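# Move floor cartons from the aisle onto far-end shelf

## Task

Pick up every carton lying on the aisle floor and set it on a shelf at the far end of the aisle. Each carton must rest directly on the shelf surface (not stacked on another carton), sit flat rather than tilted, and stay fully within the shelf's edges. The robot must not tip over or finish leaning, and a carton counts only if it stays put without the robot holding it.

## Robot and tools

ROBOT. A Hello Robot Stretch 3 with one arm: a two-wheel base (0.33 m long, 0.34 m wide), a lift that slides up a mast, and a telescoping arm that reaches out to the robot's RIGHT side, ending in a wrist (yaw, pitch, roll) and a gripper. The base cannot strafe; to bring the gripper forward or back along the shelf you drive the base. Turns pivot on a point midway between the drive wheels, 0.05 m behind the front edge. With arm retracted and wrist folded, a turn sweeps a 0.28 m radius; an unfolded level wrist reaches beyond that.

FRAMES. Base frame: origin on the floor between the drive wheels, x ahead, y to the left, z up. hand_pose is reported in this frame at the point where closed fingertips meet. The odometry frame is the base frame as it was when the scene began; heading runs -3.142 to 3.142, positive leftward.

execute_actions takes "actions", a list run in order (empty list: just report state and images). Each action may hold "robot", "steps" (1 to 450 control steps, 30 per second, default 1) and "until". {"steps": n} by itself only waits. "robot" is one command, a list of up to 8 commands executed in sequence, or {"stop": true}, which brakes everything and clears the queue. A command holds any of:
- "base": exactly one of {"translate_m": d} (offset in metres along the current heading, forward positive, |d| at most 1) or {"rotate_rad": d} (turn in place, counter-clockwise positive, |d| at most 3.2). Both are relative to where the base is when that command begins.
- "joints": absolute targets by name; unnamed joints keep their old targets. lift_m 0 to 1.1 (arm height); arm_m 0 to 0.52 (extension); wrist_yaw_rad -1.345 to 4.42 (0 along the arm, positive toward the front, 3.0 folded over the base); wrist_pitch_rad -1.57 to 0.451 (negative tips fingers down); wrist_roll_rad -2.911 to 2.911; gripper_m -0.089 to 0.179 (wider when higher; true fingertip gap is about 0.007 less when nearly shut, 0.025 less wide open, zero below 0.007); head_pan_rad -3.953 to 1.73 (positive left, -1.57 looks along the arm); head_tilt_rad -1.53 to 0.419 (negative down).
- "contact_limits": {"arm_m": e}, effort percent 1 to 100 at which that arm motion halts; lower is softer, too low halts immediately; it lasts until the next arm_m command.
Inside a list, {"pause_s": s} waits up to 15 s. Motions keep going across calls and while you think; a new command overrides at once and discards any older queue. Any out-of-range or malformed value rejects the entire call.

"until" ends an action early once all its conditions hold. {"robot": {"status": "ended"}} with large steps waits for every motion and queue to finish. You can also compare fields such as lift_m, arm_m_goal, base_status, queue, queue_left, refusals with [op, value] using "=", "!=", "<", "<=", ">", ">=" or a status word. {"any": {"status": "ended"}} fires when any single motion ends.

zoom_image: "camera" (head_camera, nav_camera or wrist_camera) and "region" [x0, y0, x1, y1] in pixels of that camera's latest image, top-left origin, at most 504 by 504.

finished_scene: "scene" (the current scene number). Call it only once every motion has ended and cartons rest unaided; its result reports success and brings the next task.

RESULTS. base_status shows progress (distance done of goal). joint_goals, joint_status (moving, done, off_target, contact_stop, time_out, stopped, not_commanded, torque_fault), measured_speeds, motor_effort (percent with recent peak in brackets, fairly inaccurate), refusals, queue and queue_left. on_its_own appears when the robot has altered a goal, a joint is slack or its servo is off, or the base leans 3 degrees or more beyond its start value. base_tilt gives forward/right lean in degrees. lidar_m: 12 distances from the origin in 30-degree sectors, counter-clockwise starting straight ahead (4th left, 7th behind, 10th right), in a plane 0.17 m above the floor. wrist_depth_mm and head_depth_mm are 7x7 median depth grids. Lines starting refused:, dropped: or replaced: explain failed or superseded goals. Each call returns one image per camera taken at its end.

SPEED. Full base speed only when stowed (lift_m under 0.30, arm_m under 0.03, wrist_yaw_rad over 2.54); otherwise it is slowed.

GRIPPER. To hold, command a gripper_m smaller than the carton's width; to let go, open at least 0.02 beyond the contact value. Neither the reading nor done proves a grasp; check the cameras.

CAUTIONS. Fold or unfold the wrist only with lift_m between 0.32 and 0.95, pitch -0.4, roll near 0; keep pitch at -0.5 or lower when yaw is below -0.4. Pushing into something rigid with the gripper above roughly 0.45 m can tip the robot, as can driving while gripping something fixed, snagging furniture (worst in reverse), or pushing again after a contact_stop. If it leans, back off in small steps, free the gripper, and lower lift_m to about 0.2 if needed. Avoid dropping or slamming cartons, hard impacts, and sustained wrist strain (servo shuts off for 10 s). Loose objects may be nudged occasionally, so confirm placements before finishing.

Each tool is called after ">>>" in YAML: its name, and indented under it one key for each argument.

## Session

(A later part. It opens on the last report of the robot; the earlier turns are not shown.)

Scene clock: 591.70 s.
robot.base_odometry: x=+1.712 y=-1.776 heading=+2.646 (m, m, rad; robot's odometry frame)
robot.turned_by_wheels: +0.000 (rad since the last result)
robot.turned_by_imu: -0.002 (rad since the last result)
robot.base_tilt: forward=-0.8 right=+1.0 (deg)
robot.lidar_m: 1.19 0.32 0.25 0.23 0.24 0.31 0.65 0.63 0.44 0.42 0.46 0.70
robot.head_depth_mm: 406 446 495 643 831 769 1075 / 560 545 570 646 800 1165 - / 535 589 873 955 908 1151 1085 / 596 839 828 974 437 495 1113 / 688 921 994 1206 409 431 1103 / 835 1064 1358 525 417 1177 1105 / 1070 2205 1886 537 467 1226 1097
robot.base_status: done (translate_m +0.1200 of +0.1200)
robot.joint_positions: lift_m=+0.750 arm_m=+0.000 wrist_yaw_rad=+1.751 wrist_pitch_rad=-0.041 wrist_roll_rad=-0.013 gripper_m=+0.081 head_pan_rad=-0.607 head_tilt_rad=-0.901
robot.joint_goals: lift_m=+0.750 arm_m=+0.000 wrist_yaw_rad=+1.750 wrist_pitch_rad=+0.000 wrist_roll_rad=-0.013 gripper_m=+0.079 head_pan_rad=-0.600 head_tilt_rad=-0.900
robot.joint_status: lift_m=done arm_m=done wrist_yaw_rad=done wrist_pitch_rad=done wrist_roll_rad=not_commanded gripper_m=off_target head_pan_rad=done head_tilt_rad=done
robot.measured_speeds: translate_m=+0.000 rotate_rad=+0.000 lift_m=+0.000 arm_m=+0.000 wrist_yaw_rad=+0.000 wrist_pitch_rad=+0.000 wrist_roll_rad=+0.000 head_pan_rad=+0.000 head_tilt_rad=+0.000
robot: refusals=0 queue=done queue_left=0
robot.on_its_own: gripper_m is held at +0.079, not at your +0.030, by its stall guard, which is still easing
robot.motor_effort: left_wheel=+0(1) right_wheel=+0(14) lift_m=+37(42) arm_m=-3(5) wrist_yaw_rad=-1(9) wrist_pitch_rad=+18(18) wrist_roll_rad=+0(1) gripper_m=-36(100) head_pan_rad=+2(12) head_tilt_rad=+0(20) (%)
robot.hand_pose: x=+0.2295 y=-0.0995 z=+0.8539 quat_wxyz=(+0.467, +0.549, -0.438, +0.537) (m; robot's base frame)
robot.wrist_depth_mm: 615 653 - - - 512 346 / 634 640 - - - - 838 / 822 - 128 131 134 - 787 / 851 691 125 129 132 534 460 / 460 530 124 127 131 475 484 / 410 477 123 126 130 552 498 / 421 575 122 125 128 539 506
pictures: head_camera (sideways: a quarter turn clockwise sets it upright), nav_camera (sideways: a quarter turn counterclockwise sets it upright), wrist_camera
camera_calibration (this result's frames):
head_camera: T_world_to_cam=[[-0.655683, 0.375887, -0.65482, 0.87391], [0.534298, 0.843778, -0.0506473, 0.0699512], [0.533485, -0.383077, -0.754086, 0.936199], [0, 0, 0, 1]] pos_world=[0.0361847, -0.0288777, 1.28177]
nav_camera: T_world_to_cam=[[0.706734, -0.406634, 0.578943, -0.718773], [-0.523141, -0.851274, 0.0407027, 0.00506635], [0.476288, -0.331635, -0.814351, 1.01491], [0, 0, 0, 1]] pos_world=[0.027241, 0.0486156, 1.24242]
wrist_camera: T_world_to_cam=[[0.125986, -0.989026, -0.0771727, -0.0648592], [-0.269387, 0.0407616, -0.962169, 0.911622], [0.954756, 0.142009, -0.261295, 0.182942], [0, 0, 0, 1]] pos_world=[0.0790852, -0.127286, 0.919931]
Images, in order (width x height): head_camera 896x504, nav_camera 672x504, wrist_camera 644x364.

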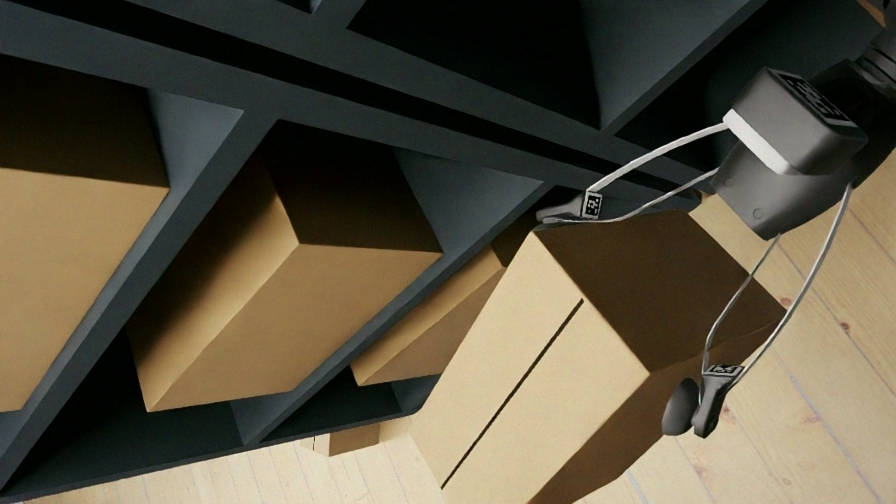

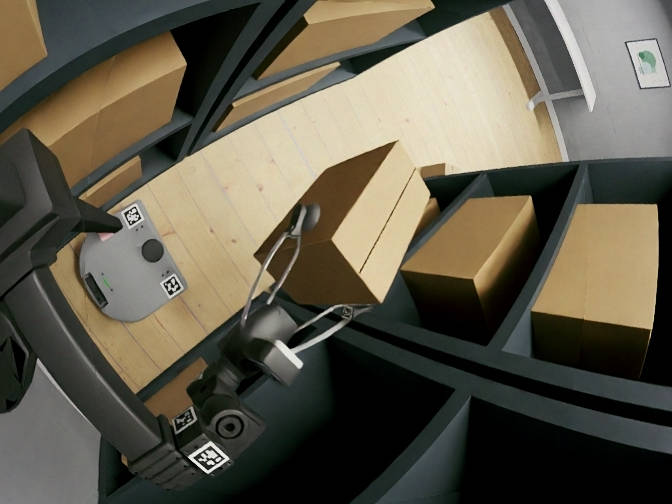

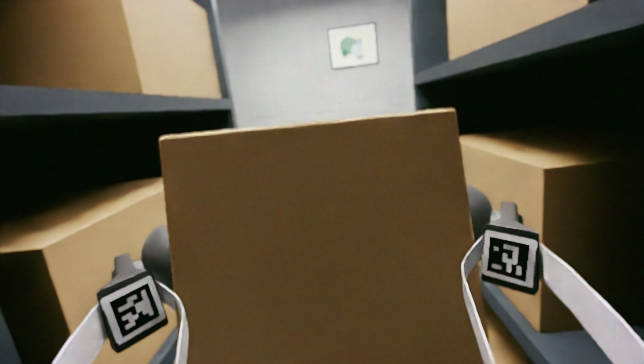

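>>> execute_actions:
  actions:
    - {"robot":[{"base":{"translate_m":-0.32},"joints":{"lift_m":0.67}},{"joints":{"wrist_yaw_rad":1.0,"head_pan_rad":-1.2,"head_tilt_rad":-0.8}}],"steps":450,"until":{"robot":{"status":"ended"}}}

Scene clock: 600.63 s.
robot.base_odometry: x=+1.993 y=-1.929 heading=+2.646 (m, m, rad; robot's odometry frame)
robot.turned_by_wheels: +0.000 (rad since the last result)
robot.turned_by_imu: +0.000 (rad since the last result)
robot.base_tilt: forward=-0.8 right=+0.9 (deg)
robot.lidar_m: 1.08 0.32 0.22 0.21 0.42 0.34 0.33 0.34 0.44 0.43 0.44 0.70
robot.head_depth_mm: 702 724 537 470 907 791 974 / 726 717 534 997 898 804 968 / 751 708 528 1019 894 815 1059 / 782 698 523 1066 892 575 1106 / 809 691 538 1061 543 541 1118 / 839 683 552 1050 577 575 1131 / 772 674 569 987 898 1229 1128
robot.base_status: done (translate_m -0.3200 of -0.3200)
robot.joint_positions: lift_m=+0.670 arm_m=+0.000 wrist_yaw_rad=+1.003 wrist_pitch_rad=-0.039 wrist_roll_rad=-0.013 gripper_m=+0.102 head_pan_rad=-1.193 head_tilt_rad=-0.804
robot.joint_goals: lift_m=+0.670 arm_m=+0.000 wrist_yaw_rad=+1.000 wrist_pitch_rad=+0.000 wrist_roll_rad=-0.013 gripper_m=+0.101 head_pan_rad=-1.200 head_tilt_rad=-0.800
robot.joint_status: lift_m=done arm_m=done wrist_yaw_rad=done wrist_pitch_rad=done wrist_roll_rad=not_commanded gripper_m=off_target head_pan_rad=done head_tilt_rad=done
robot.measured_speeds: translate_m=+0.000 rotate_rad=+0.000 lift_m=+0.000 arm_m=+0.000 wrist_yaw_rad=+0.000 wrist_pitch_rad=+0.000 wrist_roll_rad=+0.000 head_pan_rad=+0.000 head_tilt_rad=+0.000
robot: refusals=0 queue=done queue_left=0
robot.on_its_own: gripper_m is held at +0.101, not at your +0.030, by its stall guard, which is not easing now
robot.motor_effort: left_wheel=-1(6) right_wheel=+1(4) lift_m=+31(36) arm_m=-4(4) wrist_yaw_rad=-3(4) wrist_pitch_rad=+17(18) wrist_roll_rad=+0(0) gripper_m=-24(37) head_pan_rad=-3(30) head_tilt_rad=+1(9) (%)
robot.hand_pose: x=+0.1937 y=-0.2825 z=+0.7748 quat_wxyz=(+0.631, +0.350, -0.609, +0.330) (m; robot's base frame)
robot.wrist_depth_mm: - 771 471 471 548 560 483 / - 973 542 645 750 598 504 / - - 535 601 684 617 515 / - - 137 139 141 631 529 / - - 130 132 134 613 550 / - - 124 126 128 478 499 / - - 119 120 122 389 399
pictures: head_camera (sideways: a quarter turn clockwise sets it upright), nav_camera (sideways: a quarter turn counterclockwise sets it upright), wrist_camera
camera_calibration (this result's frames):
head_camera: T_world_to_cam=[[-0.313627, 0.612974, -0.725191, 0.963526], [0.91361, 0.402916, -0.0545453, 0.0727188], [0.258756, -0.679648, -0.686384, 0.849827], [0, 0, 0, 1]] pos_world=[0.015853, -0.0423322, 1.28601]
nav_camera: T_world_to_cam=[[0.341796, -0.673439, 0.655481, -0.816269], [-0.908123, -0.416173, 0.04596, 0.000564783], [0.241842, -0.610967, -0.753812, 0.937626], [0, 0, 0, 1]] pos_world=[0.0527527, 0.0233863, 1.24182]
wrist_camera: T_world_to_cam=[[-0.580369, -0.810676, -0.0773062, -0.0601158], [-0.167655, 0.21184, -0.962817, 0.86244], [0.796909, -0.545828, -0.258859, 0.0568962], [0, 0, 0, 1]] pos_world=[0.0643618, -0.200378, 0.840453]
Images, in order (width x height): head_camera 896x504, nav_camera 672x504, wrist_camera 644x364.

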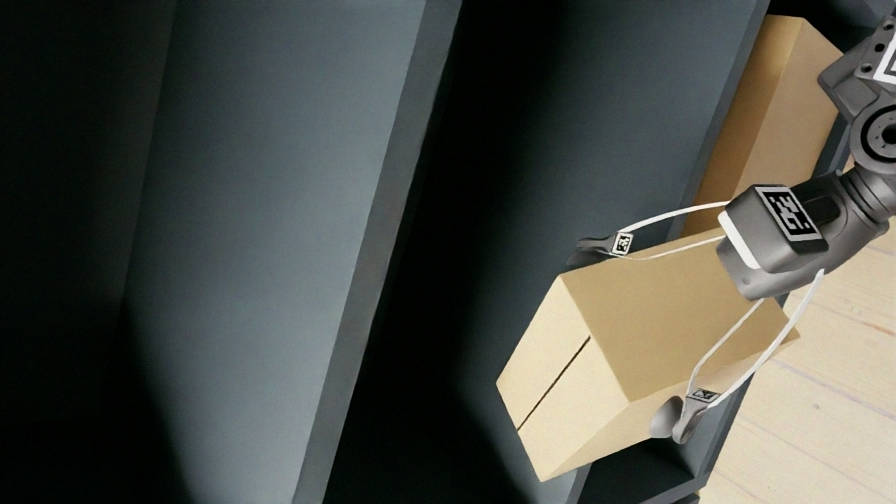

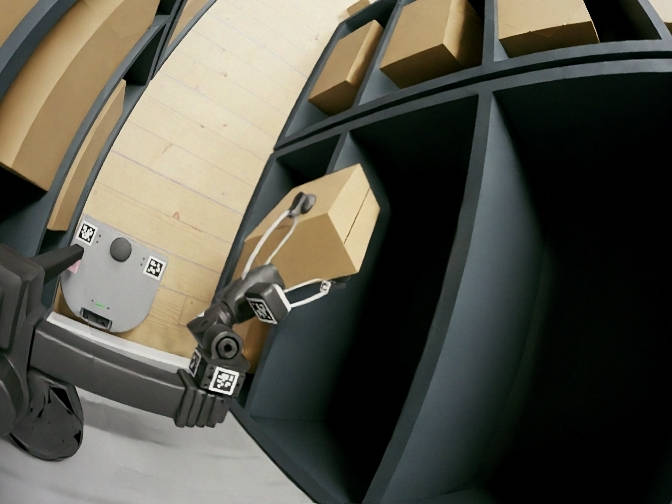

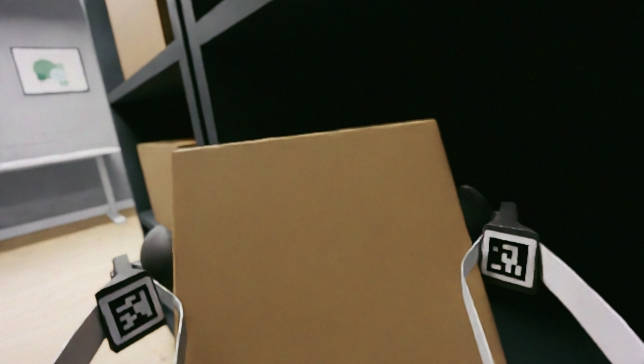

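>>> execute_actions:
  actions:
    - {"robot":[{"joints":{"gripper_m":0.02}},{"joints":{"wrist_yaw_rad":1.6,"lift_m":0.72,"head_pan_rad":-0.3,"head_tilt_rad":-0.7}}],"steps":450,"until":{"robot":{"status":"ended"}}}

Scene clock: 606.40 s.
robot.base_odometry: x=+1.993 y=-1.929 heading=+2.646 (m, m, rad; robot's odometry frame)
robot.turned_by_wheels: +0.000 (rad since the last result)
robot.turned_by_imu: +0.000 (rad since the last result)
robot.base_tilt: forward=-0.8 right=+1.0 (deg)
robot.lidar_m: 1.08 0.32 0.23 0.21 0.42 0.34 0.33 0.34 0.44 0.43 0.44 0.70
robot.head_depth_mm: 580 624 659 820 950 824 1080 / 741 798 762 829 932 451 437 / 868 924 1090 1136 1088 456 417 / 1276 1422 1345 1547 1490 485 424 / 3855 3716 2539 1945 1639 1306 1154 / 3619 3826 2643 2018 1628 1361 1167 / 3587 3798 2603 2009 1610 1354 1156
robot.base_status: done (translate_m -0.3200 of -0.3200)
robot.joint_positions: lift_m=+0.720 arm_m=+0.000 wrist_yaw_rad=+1.597 wrist_pitch_rad=-0.038 wrist_roll_rad=-0.013 gripper_m=+0.024 head_pan_rad=-0.307 head_tilt_rad=-0.705
robot.joint_goals: lift_m=+0.720 arm_m=+0.000 wrist_yaw_rad=+1.600 wrist_pitch_rad=+0.000 wrist_roll_rad=-0.013 gripper_m=+0.020 head_pan_rad=-0.300 head_tilt_rad=-0.700
robot.joint_status: lift_m=done arm_m=done wrist_yaw_rad=done wrist_pitch_rad=done wrist_roll_rad=not_commanded gripper_m=off_target head_pan_rad=done head_tilt_rad=done
robot.measured_speeds: translate_m=+0.000 rotate_rad=+0.000 lift_m=+0.000 arm_m=+0.000 wrist_yaw_rad=+0.000 wrist_pitch_rad=+0.000 wrist_roll_rad=+0.000 head_pan_rad=+0.000 head_tilt_rad=+0.000
robot: refusals=0 queue=done queue_left=0
robot.motor_effort: left_wheel=+0(1) right_wheel=+1(1) lift_m=+39(40) arm_m=-4(4) wrist_yaw_rad=+2(6) wrist_pitch_rad=+17(17) wrist_roll_rad=+0(0) gripper_m=-69(100) head_pan_rad=+3(36) head_tilt_rad=+2(10) (%)
robot.hand_pose: x=+0.2337 y=-0.1386 z=+0.8246 quat_wxyz=(+0.506, +0.513, -0.480, +0.500) (m; robot's base frame)
robot.wrist_depth_mm: 834 896 - - 687 427 450 / 506 877 - - 860 500 514 / 501 - - - 149 520 535 / 469 795 136 137 140 535 556 / 479 668 130 132 134 559 584 / 492 544 124 126 128 546 572 / 442 598 119 121 122 459 462
pictures: head_camera (sideways: a quarter turn clockwise sets it upright), nav_camera (sideways: a quarter turn counterclockwise sets it upright), wrist_camera
camera_calibration (this result's frames):
head_camera: T_world_to_cam=[[-0.601734, 0.122463, -0.789253, 1.04878], [0.27153, 0.960684, -0.0579544, 0.0810811], [0.751125, -0.249179, -0.611328, 0.749192], [0, 0, 0, 1]] pos_world=[0.0463353, -0.0196474, 1.29045]
nav_camera: T_world_to_cam=[[0.67262, -0.140899, 0.72645, -0.910769], [-0.257052, -0.96506, 0.0508258, -0.00974763], [0.693907, -0.220922, -0.685337, 0.845815], [0, 0, 0, 1]] pos_world=[0.0231795, 0.0491255, 1.24179]
wrist_camera: T_world_to_cam=[[-0.0270487, -0.996638, -0.0773352, -0.071416], [-0.257047, 0.0816965, -0.96294, 0.889586], [0.96602, -0.00616753, -0.258392, 0.151328], [0, 0, 0, 1]] pos_world=[0.0805475, -0.142919, 0.890196]
Images, in order (width x height): head_camera 896x504, nav_camera 672x504, wrist_camera 644x364.

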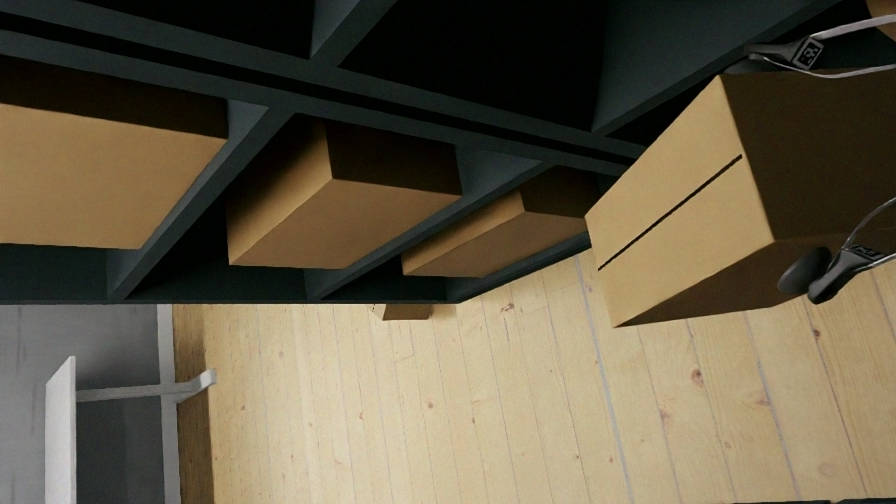

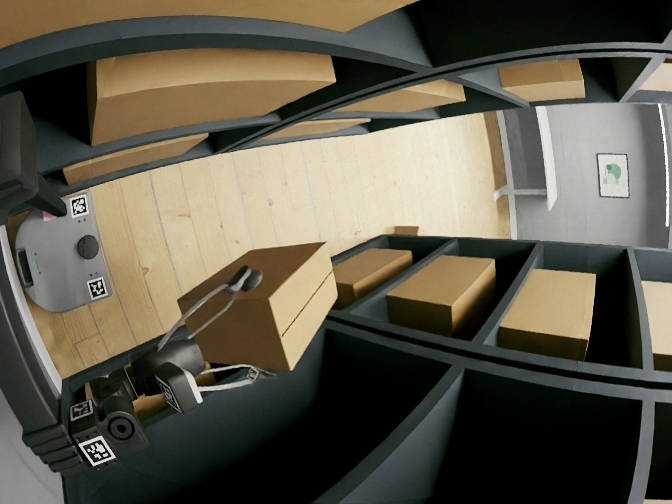

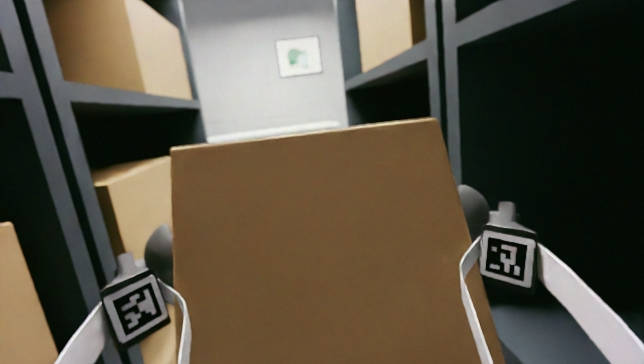

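>>> execute_actions:
  actions:
    - {"robot":[{"joints":{"lift_m":0.76}},{"joints":{"wrist_yaw_rad":0.9,"head_pan_rad":-1.2,"head_tilt_rad":-0.8}},{"joints":{"wrist_yaw_rad":0.0}},{"joints":{"arm_m":0.14}}],"steps":450,"until":{"robot":{"status":"ended"}}}

Scene clock: 618.43 s.
robot.base_odometry: x=+1.993 y=-1.929 heading=+2.646 (m, m, rad; robot's odometry frame)
robot.turned_by_wheels: +0.000 (rad since the last result)
robot.turned_by_imu: -0.001 (rad since the last result)
robot.base_tilt: forward=-0.8 right=+1.0 (deg)
robot.lidar_m: 1.08 0.32 0.22 0.21 0.42 0.34 0.33 0.34 0.44 0.43 0.44 0.70
robot.head_depth_mm: 698 743 551 468 - - 974 / 721 743 546 598 870 814 1009 / 748 734 540 1033 901 821 1087 / 780 722 536 1057 902 957 1108 / 804 716 532 1078 890 1159 1143 / 841 706 547 1066 908 1223 1130 / 770 695 565 982 929 1216 1130
robot.base_status: done (translate_m -0.3200 of -0.3200)
robot.joint_positions: lift_m=+0.760 arm_m=+0.140 wrist_yaw_rad=+0.002 wrist_pitch_rad=-0.038 wrist_roll_rad=-0.013 gripper_m=+0.099 head_pan_rad=-1.193 head_tilt_rad=-0.790
robot.joint_goals: lift_m=+0.760 arm_m=+0.140 wrist_yaw_rad=+0.000 wrist_pitch_rad=+0.000 wrist_roll_rad=-0.013 gripper_m=+0.099 head_pan_rad=-1.200 head_tilt_rad=-0.800
robot.joint_status: lift_m=done arm_m=done wrist_yaw_rad=done wrist_pitch_rad=done wrist_roll_rad=not_commanded gripper_m=off_target head_pan_rad=done head_tilt_rad=done
robot.measured_speeds: translate_m=+0.000 rotate_rad=+0.000 lift_m=+0.000 arm_m=+0.000 wrist_yaw_rad=+0.000 wrist_pitch_rad=+0.000 wrist_roll_rad=+0.000 head_pan_rad=+0.000 head_tilt_rad=+0.000
robot: refusals=0 queue=done queue_left=0
robot.on_its_own: gripper_m is held at +0.099, not at your +0.020, by its stall guard, which is still easing
robot.motor_effort: left_wheel=-1(1) right_wheel=+1(1) lift_m=+39(42) arm_m=+5(5) wrist_yaw_rad=-2(4) wrist_pitch_rad=+17(17) wrist_roll_rad=+0(0) gripper_m=-2(64) head_pan_rad=-2(34) head_tilt_rad=-3(10) (%)
robot.hand_pose: x=-0.0210 y=-0.5398 z=+0.8646 quat_wxyz=(+0.712, +0.015, -0.702, -0.013) (m; robot's base frame)
robot.wrist_depth_mm: - 78 88 101 118 142 177 / 142 154 198 278 422 309 234 / 438 454 462 475 433 337 239 / 448 467 137 139 141 344 245 / 464 476 130 132 134 305 253 / 478 486 124 126 128 339 245 / 493 514 119 120 122 328 290
pictures: head_camera (sideways: a quarter turn clockwise sets it upright), nav_camera (sideways: a quarter turn counterclockwise sets it upright), wrist_camera
camera_calibration (this result's frames):
head_camera: T_world_to_cam=[[-0.309733, 0.603662, -0.734614, 0.975784], [0.913999, 0.401964, -0.0550562, 0.0733826], [0.262053, -0.688489, -0.676248, 0.836623], [0, 0, 0, 1]] pos_world=[0.0159212, -0.0425352, 1.28663]
nav_camera: T_world_to_cam=[[0.33824, -0.665026, 0.665833, -0.829736], [-0.908472, -0.415332, 0.0466704, -0.000358746], [0.245505, -0.620677, -0.744639, 0.925676], [0, 0, 0, 1]] pos_world=[0.053066, 0.0226001, 1.24178]
wrist_camera: T_world_to_cam=[[-0.995685, 0.0512782, -0.0773387, 0.0702603], [0.0879225, 0.254836, -0.962979, 0.996182], [-0.0296712, -0.965624, -0.258245, -0.133701], [0, 0, 0, 1]] pos_world=[-0.0215967, -0.386571, 0.930209]
Images, in order (width x height): head_camera 896x504, nav_camera 672x504, wrist_camera 644x364.

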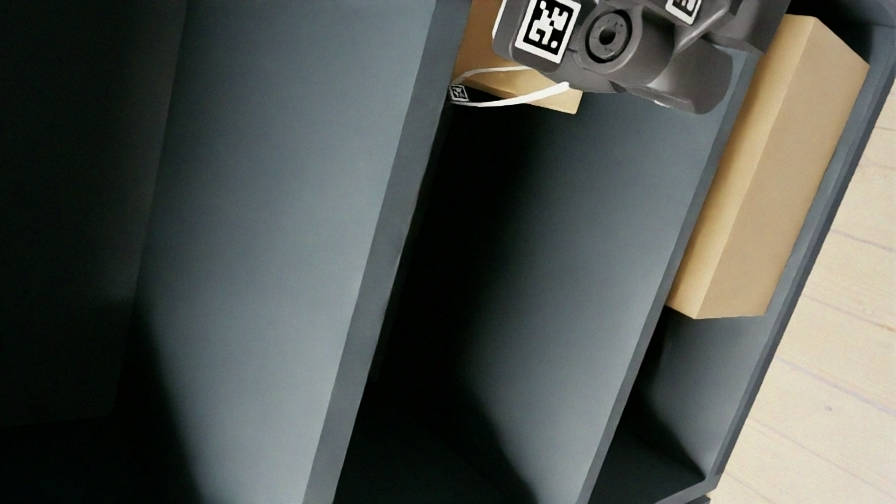

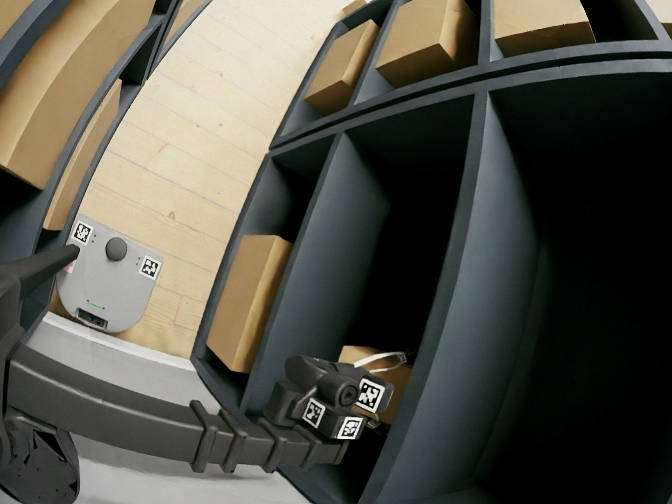

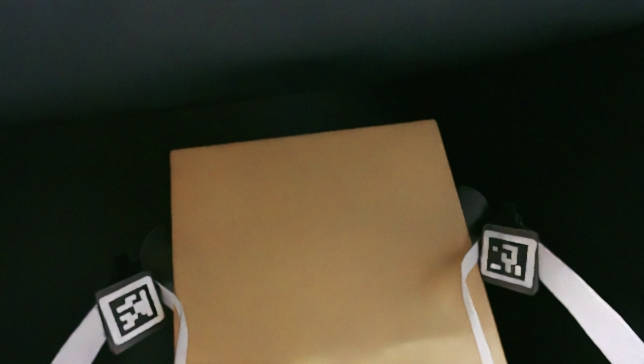

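Inside. Lower until contact, release, withdraw and look.

>>> execute_actions:
  actions:
    - {"robot":{"joints":{"lift_m":0.64}},"steps":200,"until":{"robot":{"status":"ended"}}}
    - {"robot":[{"joints":{"gripper_m":0.179}},{"joints":{"lift_m":0.68,"arm_m":0.0,"head_pan_rad":-1.7}}],"steps":300,"until":{"robot":{"status":"ended"}}}

Scene clock: 625.47 s.
robot.base_odometry: x=+1.993 y=-1.929 heading=+2.646 (m, m, rad; robot's odometry frame)
robot.turned_by_wheels: +0.000 (rad since the last result)
robot.turned_by_imu: -0.001 (rad since the last result)
robot.base_tilt: forward=-0.8 right=+1.0 (deg)
robot.lidar_m: 1.08 0.32 0.22 0.21 0.42 0.34 0.33 0.34 0.44 0.43 0.44 0.70
robot.head_depth_mm: 550 564 530 596 676 745 748 / 708 688 545 777 812 897 - / 748 733 539 1026 907 990 - / 737 722 535 800 766 817 - / 725 717 529 775 771 814 1098 / 719 705 525 1010 898 907 1088 / 707 697 520 1004 884 809 1080
robot.base_status: done (translate_m -0.3200 of -0.3200)
robot.joint_positions: lift_m=+0.680 arm_m=+0.000 wrist_yaw_rad=+0.001 wrist_pitch_rad=-0.021 wrist_roll_rad=-0.013 gripper_m=+0.179 head_pan_rad=-1.693 head_tilt_rad=-0.790
robot.joint_goals: lift_m=+0.680 arm_m=+0.000 wrist_yaw_rad=+0.000 wrist_pitch_rad=+0.000 wrist_roll_rad=-0.013 gripper_m=+0.179 head_pan_rad=-1.700 head_tilt_rad=-0.800
robot.joint_status: lift_m=done arm_m=done wrist_yaw_rad=done wrist_pitch_rad=done wrist_roll_rad=not_commanded gripper_m=done head_pan_rad=done head_tilt_rad=done
robot.measured_speeds: translate_m=+0.000 rotate_rad=+0.000 lift_m=+0.000 arm_m=+0.000 wrist_yaw_rad=+0.000 wrist_pitch_rad=+0.000 wrist_roll_rad=+0.000 head_pan_rad=+0.000 head_tilt_rad=+0.000
robot: refusals=0 queue=done queue_left=0
robot.motor_effort: left_wheel=-1(1) right_wheel=+1(1) lift_m=+37(41) arm_m=-5(5) wrist_yaw_rad=+0(2) wrist_pitch_rad=+9(17) wrist_roll_rad=+0(0) gripper_m=+0(100) head_pan_rad=-2(27) head_tilt_rad=-4(3) (%)
robot.hand_pose: x=-0.0212 y=-0.4010 z=+0.7890 quat_wxyz=(+0.712, +0.008, -0.702, -0.007) (m; robot's base frame)
robot.wrist_depth_mm: 279 305 343 390 427 326 237 / 477 559 579 609 559 338 242 / 562 580 603 627 590 348 249 / 579 599 623 643 642 382 255 / 595 620 627 408 665 428 249 / 606 635 639 282 532 415 271 / - 532 503 254 420 412 277
pictures: head_camera (sideways: a quarter turn clockwise sets it upright), nav_camera (sideways: a quarter turn counterclockwise sets it upright), wrist_camera
camera_calibration (this result's frames):
head_camera: T_world_to_cam=[[0.0175307, 0.678315, -0.734562, 0.973719], [0.994831, -0.0853293, -0.0550533, 0.0728858], [-0.100023, -0.7298, -0.676305, 0.838905], [0, 0, 0, 1]] pos_world=[-0.00566906, -0.0420368, 1.28663]
nav_camera: T_world_to_cam=[[-0.0219256, -0.745829, 0.665776, -0.827465], [-0.996388, 0.0709489, 0.0466665, 0.000182652], [-0.0820413, -0.662348, -0.744691, 0.927741], [0, 0, 0, 1]] pos_world=[0.0581525, -0.00267316, 1.24178]
wrist_camera: T_world_to_cam=[[-0.995631, 0.0510505, -0.0781868, 0.0575957], [0.0881687, 0.238216, -0.967202, 0.884729], [-0.0307508, -0.96987, -0.241676, -0.0340117], [0, 0, 0, 1]] pos_world=[-0.0217073, -0.246684, 0.851995]
Images, in order (width x height): head_camera 896x504, nav_camera 672x504, wrist_camera 644x364.

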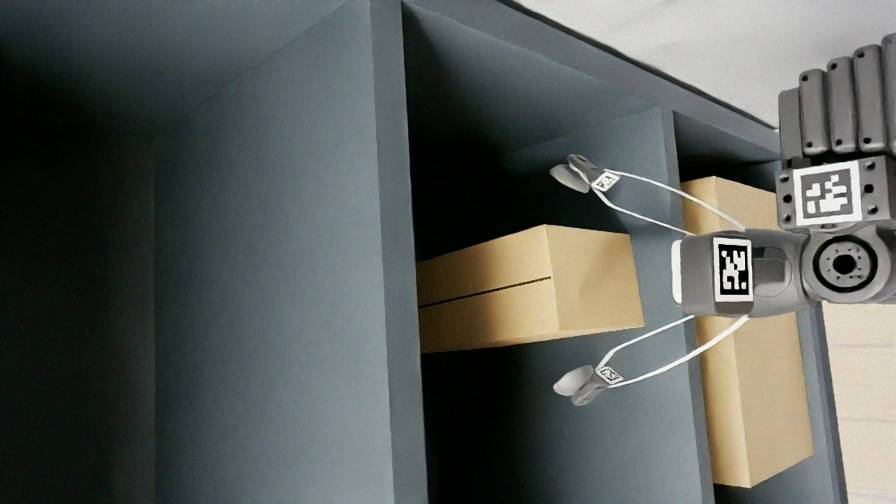

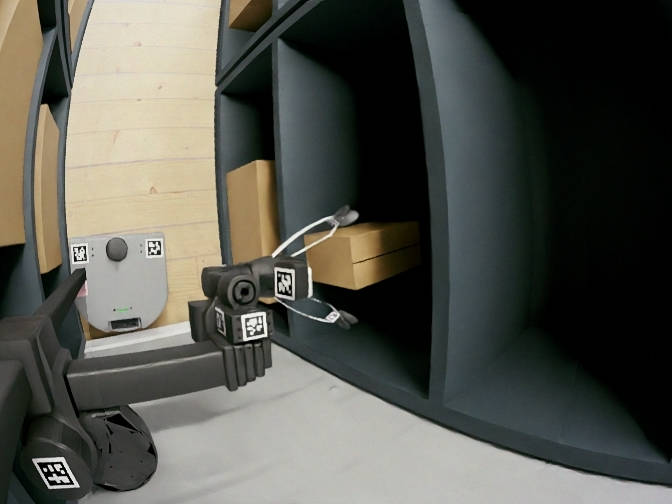

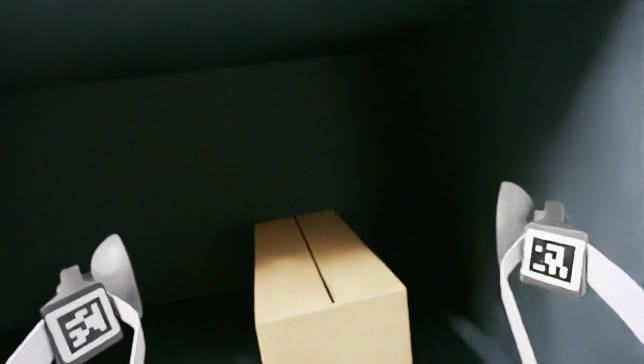

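>>> execute_actions:
  actions:
    - {"robot":[{"joints":{"wrist_yaw_rad":1.75,"lift_m":0.4,"wrist_pitch_rad":-0.3,"head_pan_rad":0,"head_tilt_rad":-0.9}},{"base":{"rotate_rad":0.03}},{"base":{"translate_m":0.9}}],"steps":450,"until":{"robot":{"status":"ended"}}}
    - {"robot":[{"base":{"translate_m":1.0},"joints":{"head_pan_rad":-2.2,"head_tilt_rad":-1.0}}],"steps":450,"until":{"robot":{"status":"ended"}}}

Scene clock: 655.10 s.
robot.base_odometry: x=+0.296 y=-1.075 heading=+2.676 (m, m, rad; robot's odometry frame)
robot.turned_by_wheels: +0.030 (rad since the last result)
robot.turned_by_imu: +0.022 (rad since the last result)
robot.base_tilt: forward=-0.8 right=+1.0 (deg)
robot.lidar_m: 2.11 2.17 1.92 1.83 0.55 0.46 0.96 0.51 0.40 0.43 1.97 2.63
robot.head_depth_mm: 587 784 861 1281 1383 1225 1143 / 449 535 918 1121 1347 1223 1141 / 500 571 675 862 1314 1224 - / 575 671 805 1018 1294 1261 - / 675 812 1020 1374 1167 1231 - / 1825 2061 1774 1546 1354 1223 1117 / 1807 1999 1763 1532 1354 1195 1095
robot.base_status: done (translate_m +1.0000 of +1.0000)
robot.joint_positions: lift_m=+0.400 arm_m=+0.000 wrist_yaw_rad=+1.747 wrist_pitch_rad=-0.315 wrist_roll_rad=-0.013 gripper_m=+0.179 head_pan_rad=-2.193 head_tilt_rad=-0.988
robot.joint_goals: lift_m=+0.400 arm_m=+0.000 wrist_yaw_rad=+1.750 wrist_pitch_rad=-0.300 wrist_roll_rad=-0.013 gripper_m=+0.179 head_pan_rad=-2.200 head_tilt_rad=-1.000
robot.joint_status: lift_m=done arm_m=done wrist_yaw_rad=done wrist_pitch_rad=done wrist_roll_rad=not_commanded gripper_m=done head_pan_rad=done head_tilt_rad=done
robot.measured_speeds: translate_m=+0.000 rotate_rad=+0.000 lift_m=+0.000 arm_m=+0.000 wrist_yaw_rad=+0.000 wrist_pitch_rad=+0.000 wrist_roll_rad=+0.000 head_pan_rad=+0.000 head_tilt_rad=+0.000
robot: refusals=0 queue=done queue_left=0
robot.motor_effort: left_wheel=-3(6) right_wheel=+4(11) lift_m=+29(38) arm_m=-5(5) wrist_yaw_rad=+2(1) wrist_pitch_rad=+6(9) wrist_roll_rad=+0(0) gripper_m=+0(1) head_pan_rad=-2(36) head_tilt_rad=-4(12) (%)
robot.hand_pose: x=+0.2111 y=-0.1039 z=+0.4365 quat_wxyz=(+0.536, +0.604, -0.359, +0.468) (m; robot's base frame)
robot.wrist_depth_mm: - - - - - - - / - - - - - - - / - - - - - - - / - - - - - - 981 / - - 938 892 864 817 804 / 874 800 763 733 711 667 634 / - 645 634 617 596 578 554
pictures: head_camera (sideways: a quarter turn clockwise sets it upright), nav_camera (sideways: a quarter turn counterclockwise sets it upright), wrist_camera
camera_calibration (this result's frames):
head_camera: T_world_to_cam=[[0.417067, 0.693451, -0.587521, 0.779681], [0.838, -0.543659, -0.0468054, 0.0630915], [-0.351869, -0.472822, -0.807854, 1.01151], [0, 0, 0, 1]] pos_world=[-0.0221301, -0.0281051, 1.27819]
nav_camera: T_world_to_cam=[[-0.444649, -0.738537, 0.506803, -0.61777], [-0.845136, 0.533355, 0.03574, 0.0134957], [-0.296701, -0.412426, -0.86132, 1.08068], [0, 0, 0, 1]] pos_world=[0.0573545, -0.0177426, 1.24342]
wrist_camera: T_world_to_cam=[[0.103352, -0.992848, -0.0597629, -0.102337], [-0.515929, -0.00214298, -0.856628, 0.506781], [0.850374, 0.119368, -0.512461, 0.221408], [0, 0, 0, 1]] pos_world=[0.0837606, -0.126948, 0.54147]
Images, in order (width x height): head_camera 896x504, nav_camera 672x504, wrist_camera 644x364.

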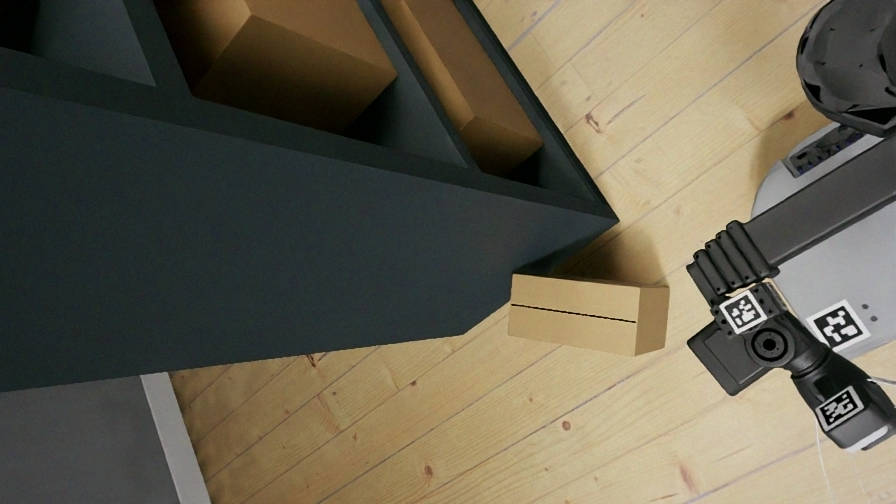

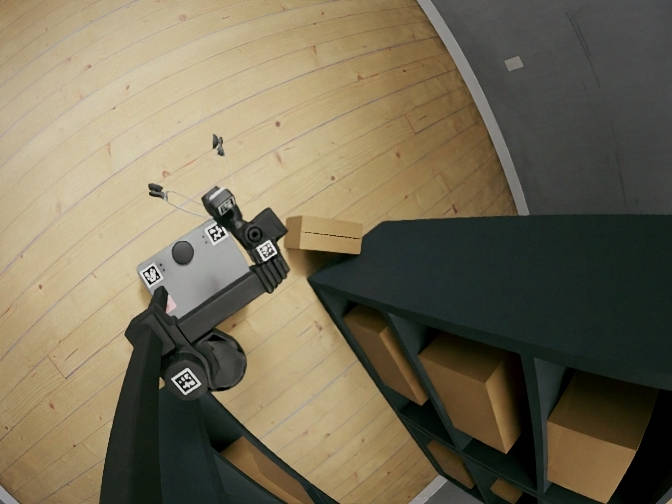

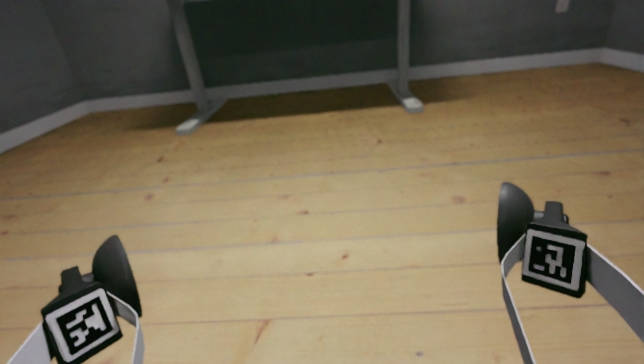

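>>> execute_actions:
  actions:
    - {"robot":[{"base":{"rotate_rad":-0.64}},{"base":{"translate_m":0.115}},{"joints":{"wrist_yaw_rad":0,"head_pan_rad":-1.57}},{"joints":{"lift_m":0.09}},{"joints":{"arm_m":0.06}}],"steps":450,"until":{"robot":{"status":"ended"}}}

Scene clock: 672.00 s.
robot.base_odometry: x=+0.244 y=-0.973 heading=+2.036 (m, m, rad; robot's odometry frame)
robot.turned_by_wheels: -0.640 (rad since the last result)
robot.turned_by_imu: -0.640 (rad since the last result)
robot.base_tilt: forward=-0.8 right=+1.0 (deg)
robot.lidar_m: 2.29 2.01 2.11 2.07 1.90 0.79 0.57 0.89 0.54 0.40 1.85 1.86
robot.head_depth_mm: 486 541 656 1123 1368 1234 1111 / 539 608 697 844 1312 1227 1118 / 604 693 812 979 1239 1227 - / 690 806 976 1222 1176 1203 - / 1907 2061 1745 1513 1360 1212 1094 / 1857 2048 1778 1531 1359 1206 1089 / 1743 1954 1759 1524 1346 1204 1088
robot.base_status: done (translate_m +0.1150 of +0.1150)
robot.joint_positions: lift_m=+0.090 arm_m=+0.060 wrist_yaw_rad=+0.005 wrist_pitch_rad=-0.316 wrist_roll_rad=-0.013 gripper_m=+0.179 head_pan_rad=-1.577 head_tilt_rad=-0.988
robot.joint_goals: lift_m=+0.090 arm_m=+0.060 wrist_yaw_rad=+0.000 wrist_pitch_rad=-0.300 wrist_roll_rad=-0.013 gripper_m=+0.179 head_pan_rad=-1.570 head_tilt_rad=-1.000
robot.joint_status: lift_m=done arm_m=done wrist_yaw_rad=done wrist_pitch_rad=done wrist_roll_rad=not_commanded gripper_m=done head_pan_rad=done head_tilt_rad=done
robot.measured_speeds: translate_m=+0.000 rotate_rad=+0.000 lift_m=+0.000 arm_m=+0.000 wrist_yaw_rad=+0.000 wrist_pitch_rad=+0.000 wrist_roll_rad=+0.000 head_pan_rad=+0.000 head_tilt_rad=+0.000
robot: refusals=0 queue=done queue_left=0
robot.motor_effort: left_wheel=+3(7) right_wheel=-5(9) lift_m=+29(29) arm_m=+6(6) wrist_yaw_rad=-4(3) wrist_pitch_rad=+7(7) wrist_roll_rad=+0(0) gripper_m=+1(0) head_pan_rad=+2(29) head_tilt_rad=-4(4) (%)
robot.hand_pose: x=-0.0203 y=-0.4405 z=+0.1263 quat_wxyz=(+0.703, +0.114, -0.693, -0.109) (m; robot's base frame)
robot.wrist_depth_mm: - - 437 325 257 213 352 / - - 433 301 277 227 447 / 967 857 182 166 278 241 443 / 611 143 126 118 119 263 401 / 447 110 112 115 121 292 343 / 367 118 123 127 134 289 271 / - 136 136 142 152 248 238
pictures: head_camera (sideways: a quarter turn clockwise sets it upright), nav_camera (sideways: a quarter turn counterclockwise sets it upright), wrist_camera
camera_calibration (this result's frames):
head_camera: T_world_to_cam=[[-0.0601819, 0.806976, -0.587511, 0.782578], [0.998088, 0.0403588, -0.0468048, 0.0621141], [-0.0140591, -0.589204, -0.807862, 1.00946], [0, 0, 0, 1]] pos_world=[-0.00070617, -0.039249, 1.27819]
nav_camera: T_world_to_cam=[[0.0637146, -0.859711, 0.506792, -0.620856], [-0.99796, -0.0528926, 0.0357392, 0.0144289], [-0.00391987, -0.508036, -0.861327, 1.0789], [0, 0, 0, 1]] pos_world=[0.0581863, 0.0151285, 1.24342]
wrist_camera: T_world_to_cam=[[-0.995921, 0.0676577, -0.0596912, 0.0136693], [0.0859305, 0.50958, -0.856121, 0.358514], [-0.0275058, -0.857759, -0.513316, -0.14877], [0, 0, 0, 1]] pos_world=[-0.0212857, -0.311225, 0.231381]
Images, in order (width x height): head_camera 896x504, nav_camera 672x504, wrist_camera 644x364.

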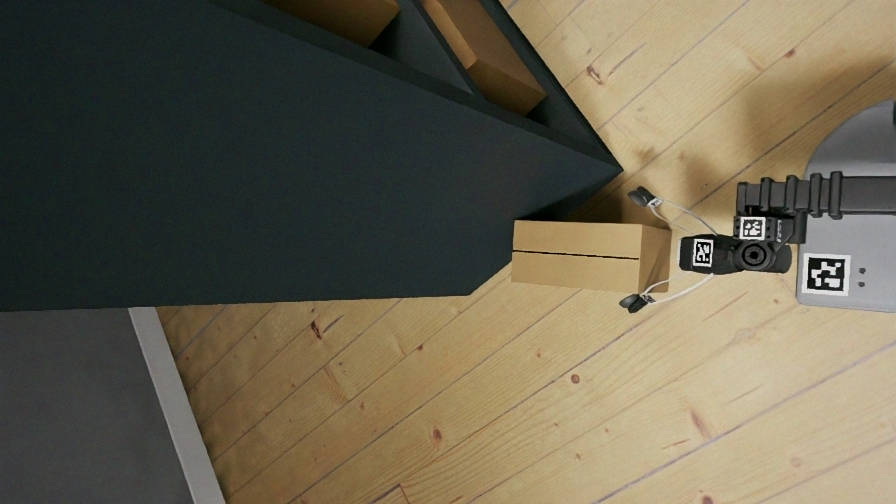

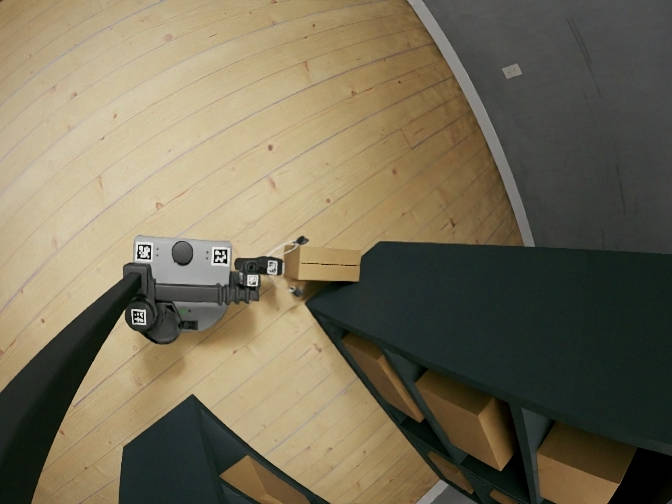

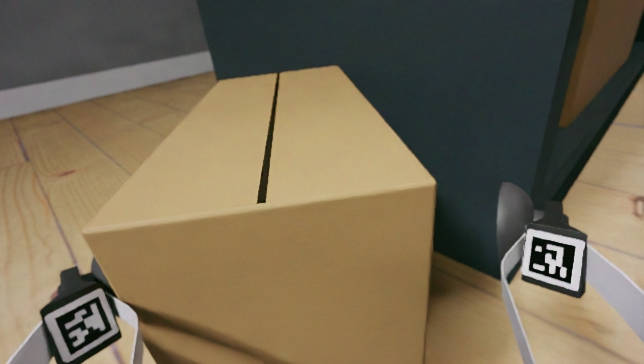

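>>> execute_actions:
  actions:
    - {"robot":[{"base":{"translate_m":0.025}},{"joints":{"arm_m":0.1}},{"joints":{"gripper_m":0.02}},{"pause_s":1},{"joints":{"arm_m":0.03}},{"joints":{"lift_m":0.76}},{"joints":{"arm_m":0,"wrist_yaw_rad":1.75}},{"base":{"translate_m":-0.14}}],"steps":450,"until":{"robot":{"status":"ended"}}}
    - {"steps":300,"until":{"robot":{"status":"ended"}}}
    - {"robot":[{"base":{"rotate_rad":0.64},"joints":{"head_pan_rad":-3.14,"head_tilt_rad":-0.6}}],"steps":300,"until":{"robot":{"status":"ended"}}}

Scene clock: 697.10 s.
robot.base_odometry: x=+0.296 y=-1.075 heading=+2.676 (m, m, rad; robot's odometry frame)
robot.turned_by_wheels: +0.640 (rad since the last result)
robot.turned_by_imu: +0.637 (rad since the last result)
robot.base_tilt: forward=-0.9 right=+0.9 (deg)
robot.lidar_m: 2.11 2.16 1.92 1.83 0.55 0.45 0.96 0.52 0.51 1.92 1.97 2.62
robot.head_depth_mm: 1036 1108 791 883 937 881 - / 1441 1169 1255 1144 1083 1132 - / 1876 2046 2184 2085 1703 1506 - / 1865 2079 2309 2352 1814 1465 - / 1903 2074 2321 2315 1787 1449 1228 / 1846 1976 1907 1926 1672 1453 1232 / 1073 1133 1258 1184 1251 1256 1169
robot.base_status: done (rotate_rad +0.6398 of +0.6400)
robot.joint_positions: lift_m=+0.760 arm_m=+0.000 wrist_yaw_rad=+1.748 wrist_pitch_rad=-0.327 wrist_roll_rad=-0.016 gripper_m=+0.105 head_pan_rad=-3.133 head_tilt_rad=-0.606
robot.joint_goals: lift_m=+0.760 arm_m=+0.000 wrist_yaw_rad=+1.750 wrist_pitch_rad=-0.300 wrist_roll_rad=-0.016 gripper_m=+0.104 head_pan_rad=-3.140 head_tilt_rad=-0.600
robot.joint_status: lift_m=done arm_m=done wrist_yaw_rad=done wrist_pitch_rad=done wrist_roll_rad=not_commanded gripper_m=done head_pan_rad=done head_tilt_rad=done
robot.measured_speeds: translate_m=+0.000 rotate_rad=+0.000 lift_m=+0.000 arm_m=+0.000 wrist_yaw_rad=+0.000 wrist_pitch_rad=+0.000 wrist_roll_rad=+0.000 head_pan_rad=+0.000 head_tilt_rad=+0.000
robot: refusals=0 queue=done queue_left=0
robot.on_its_own: gripper_m is held at +0.104, not at your +0.020, by its stall guard, which is not easing now
robot.motor_effort: left_wheel=-4(9) right_wheel=+6(10) lift_m=+39(38) arm_m=-5(7) wrist_yaw_rad=+2(3) wrist_pitch_rad=+12(13) wrist_roll_rad=+1(3) gripper_m=-24(100) head_pan_rad=-3(36) head_tilt_rad=+2(18) (%)
robot.hand_pose: x=+0.2099 y=-0.1041 z=+0.7933 quat_wxyz=(+0.539, +0.605, -0.355, +0.466) (m; robot's base frame)
robot.wrist_depth_mm: - - - - - - - / - - - - - - - / - - - - - - - / - - - - - - - / - - 134 140 145 - - / - - 122 127 131 - - / - - 112 116 119 125 923
pictures: head_camera (sideways: a quarter turn clockwise sets it upright), nav_camera (sideways: a quarter turn counterclockwise sets it upright), wrist_camera
camera_calibration (this result's frames):
head_camera: T_world_to_cam=[[0.528923, 0.0698522, -0.84579, 1.1156], [0.0345067, -0.997553, -0.0608068, 0.0862481], [-0.847968, 0.00297668, -0.530039, 0.65319], [0, 0, 0, 1]] pos_world=[-0.0391559, 0.00616589, 1.29502]
nav_camera: T_world_to_cam=[[-0.607884, -0.0744036, 0.790533, -0.986484], [-0.0502582, 0.997209, 0.0552094, -0.0167229], [-0.792434, -0.00616988, -0.609926, 0.756789], [0, 0, 0, 1]] pos_world=[-0.00080294, -0.0520525, 1.24236]
wrist_camera: T_world_to_cam=[[0.103942, -0.992999, -0.0561098, -0.0840799], [-0.525495, -0.00693296, -0.850768, 0.808697], [0.844423, 0.117916, -0.522537, 0.414435], [0, 0, 0, 1]] pos_world=[0.0837472, -0.126753, 0.899853]
Images, in order (width x height): head_camera 896x504, nav_camera 672x504, wrist_camera 644x364.

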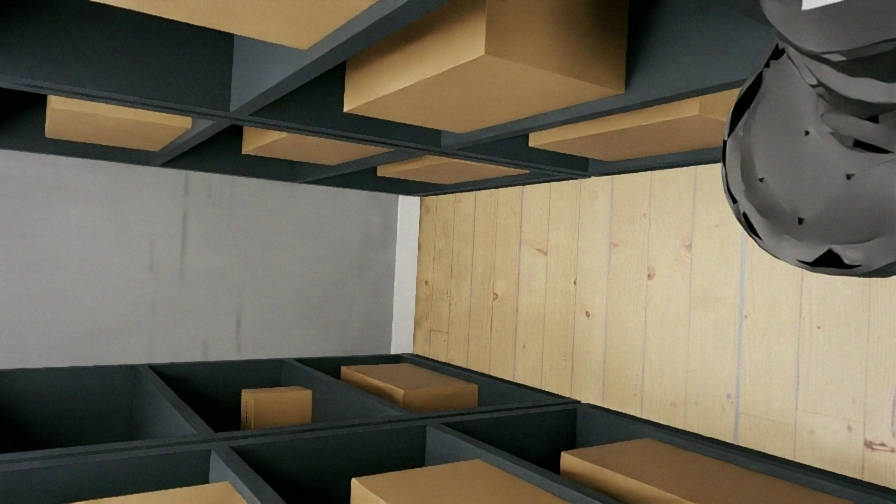

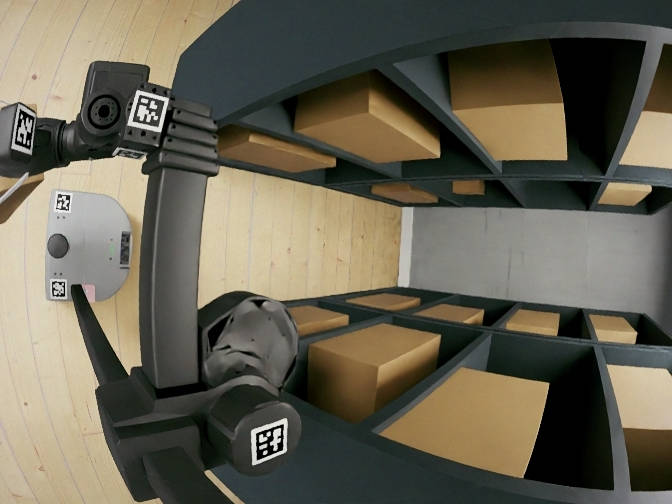

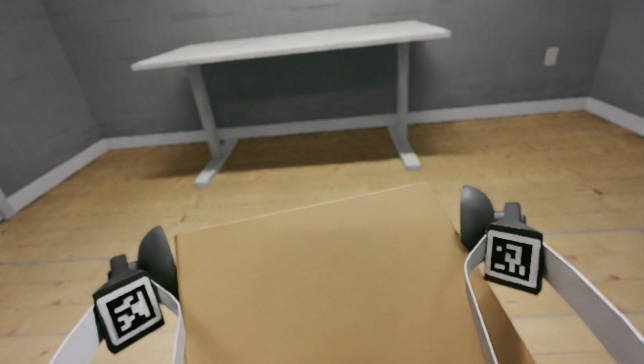

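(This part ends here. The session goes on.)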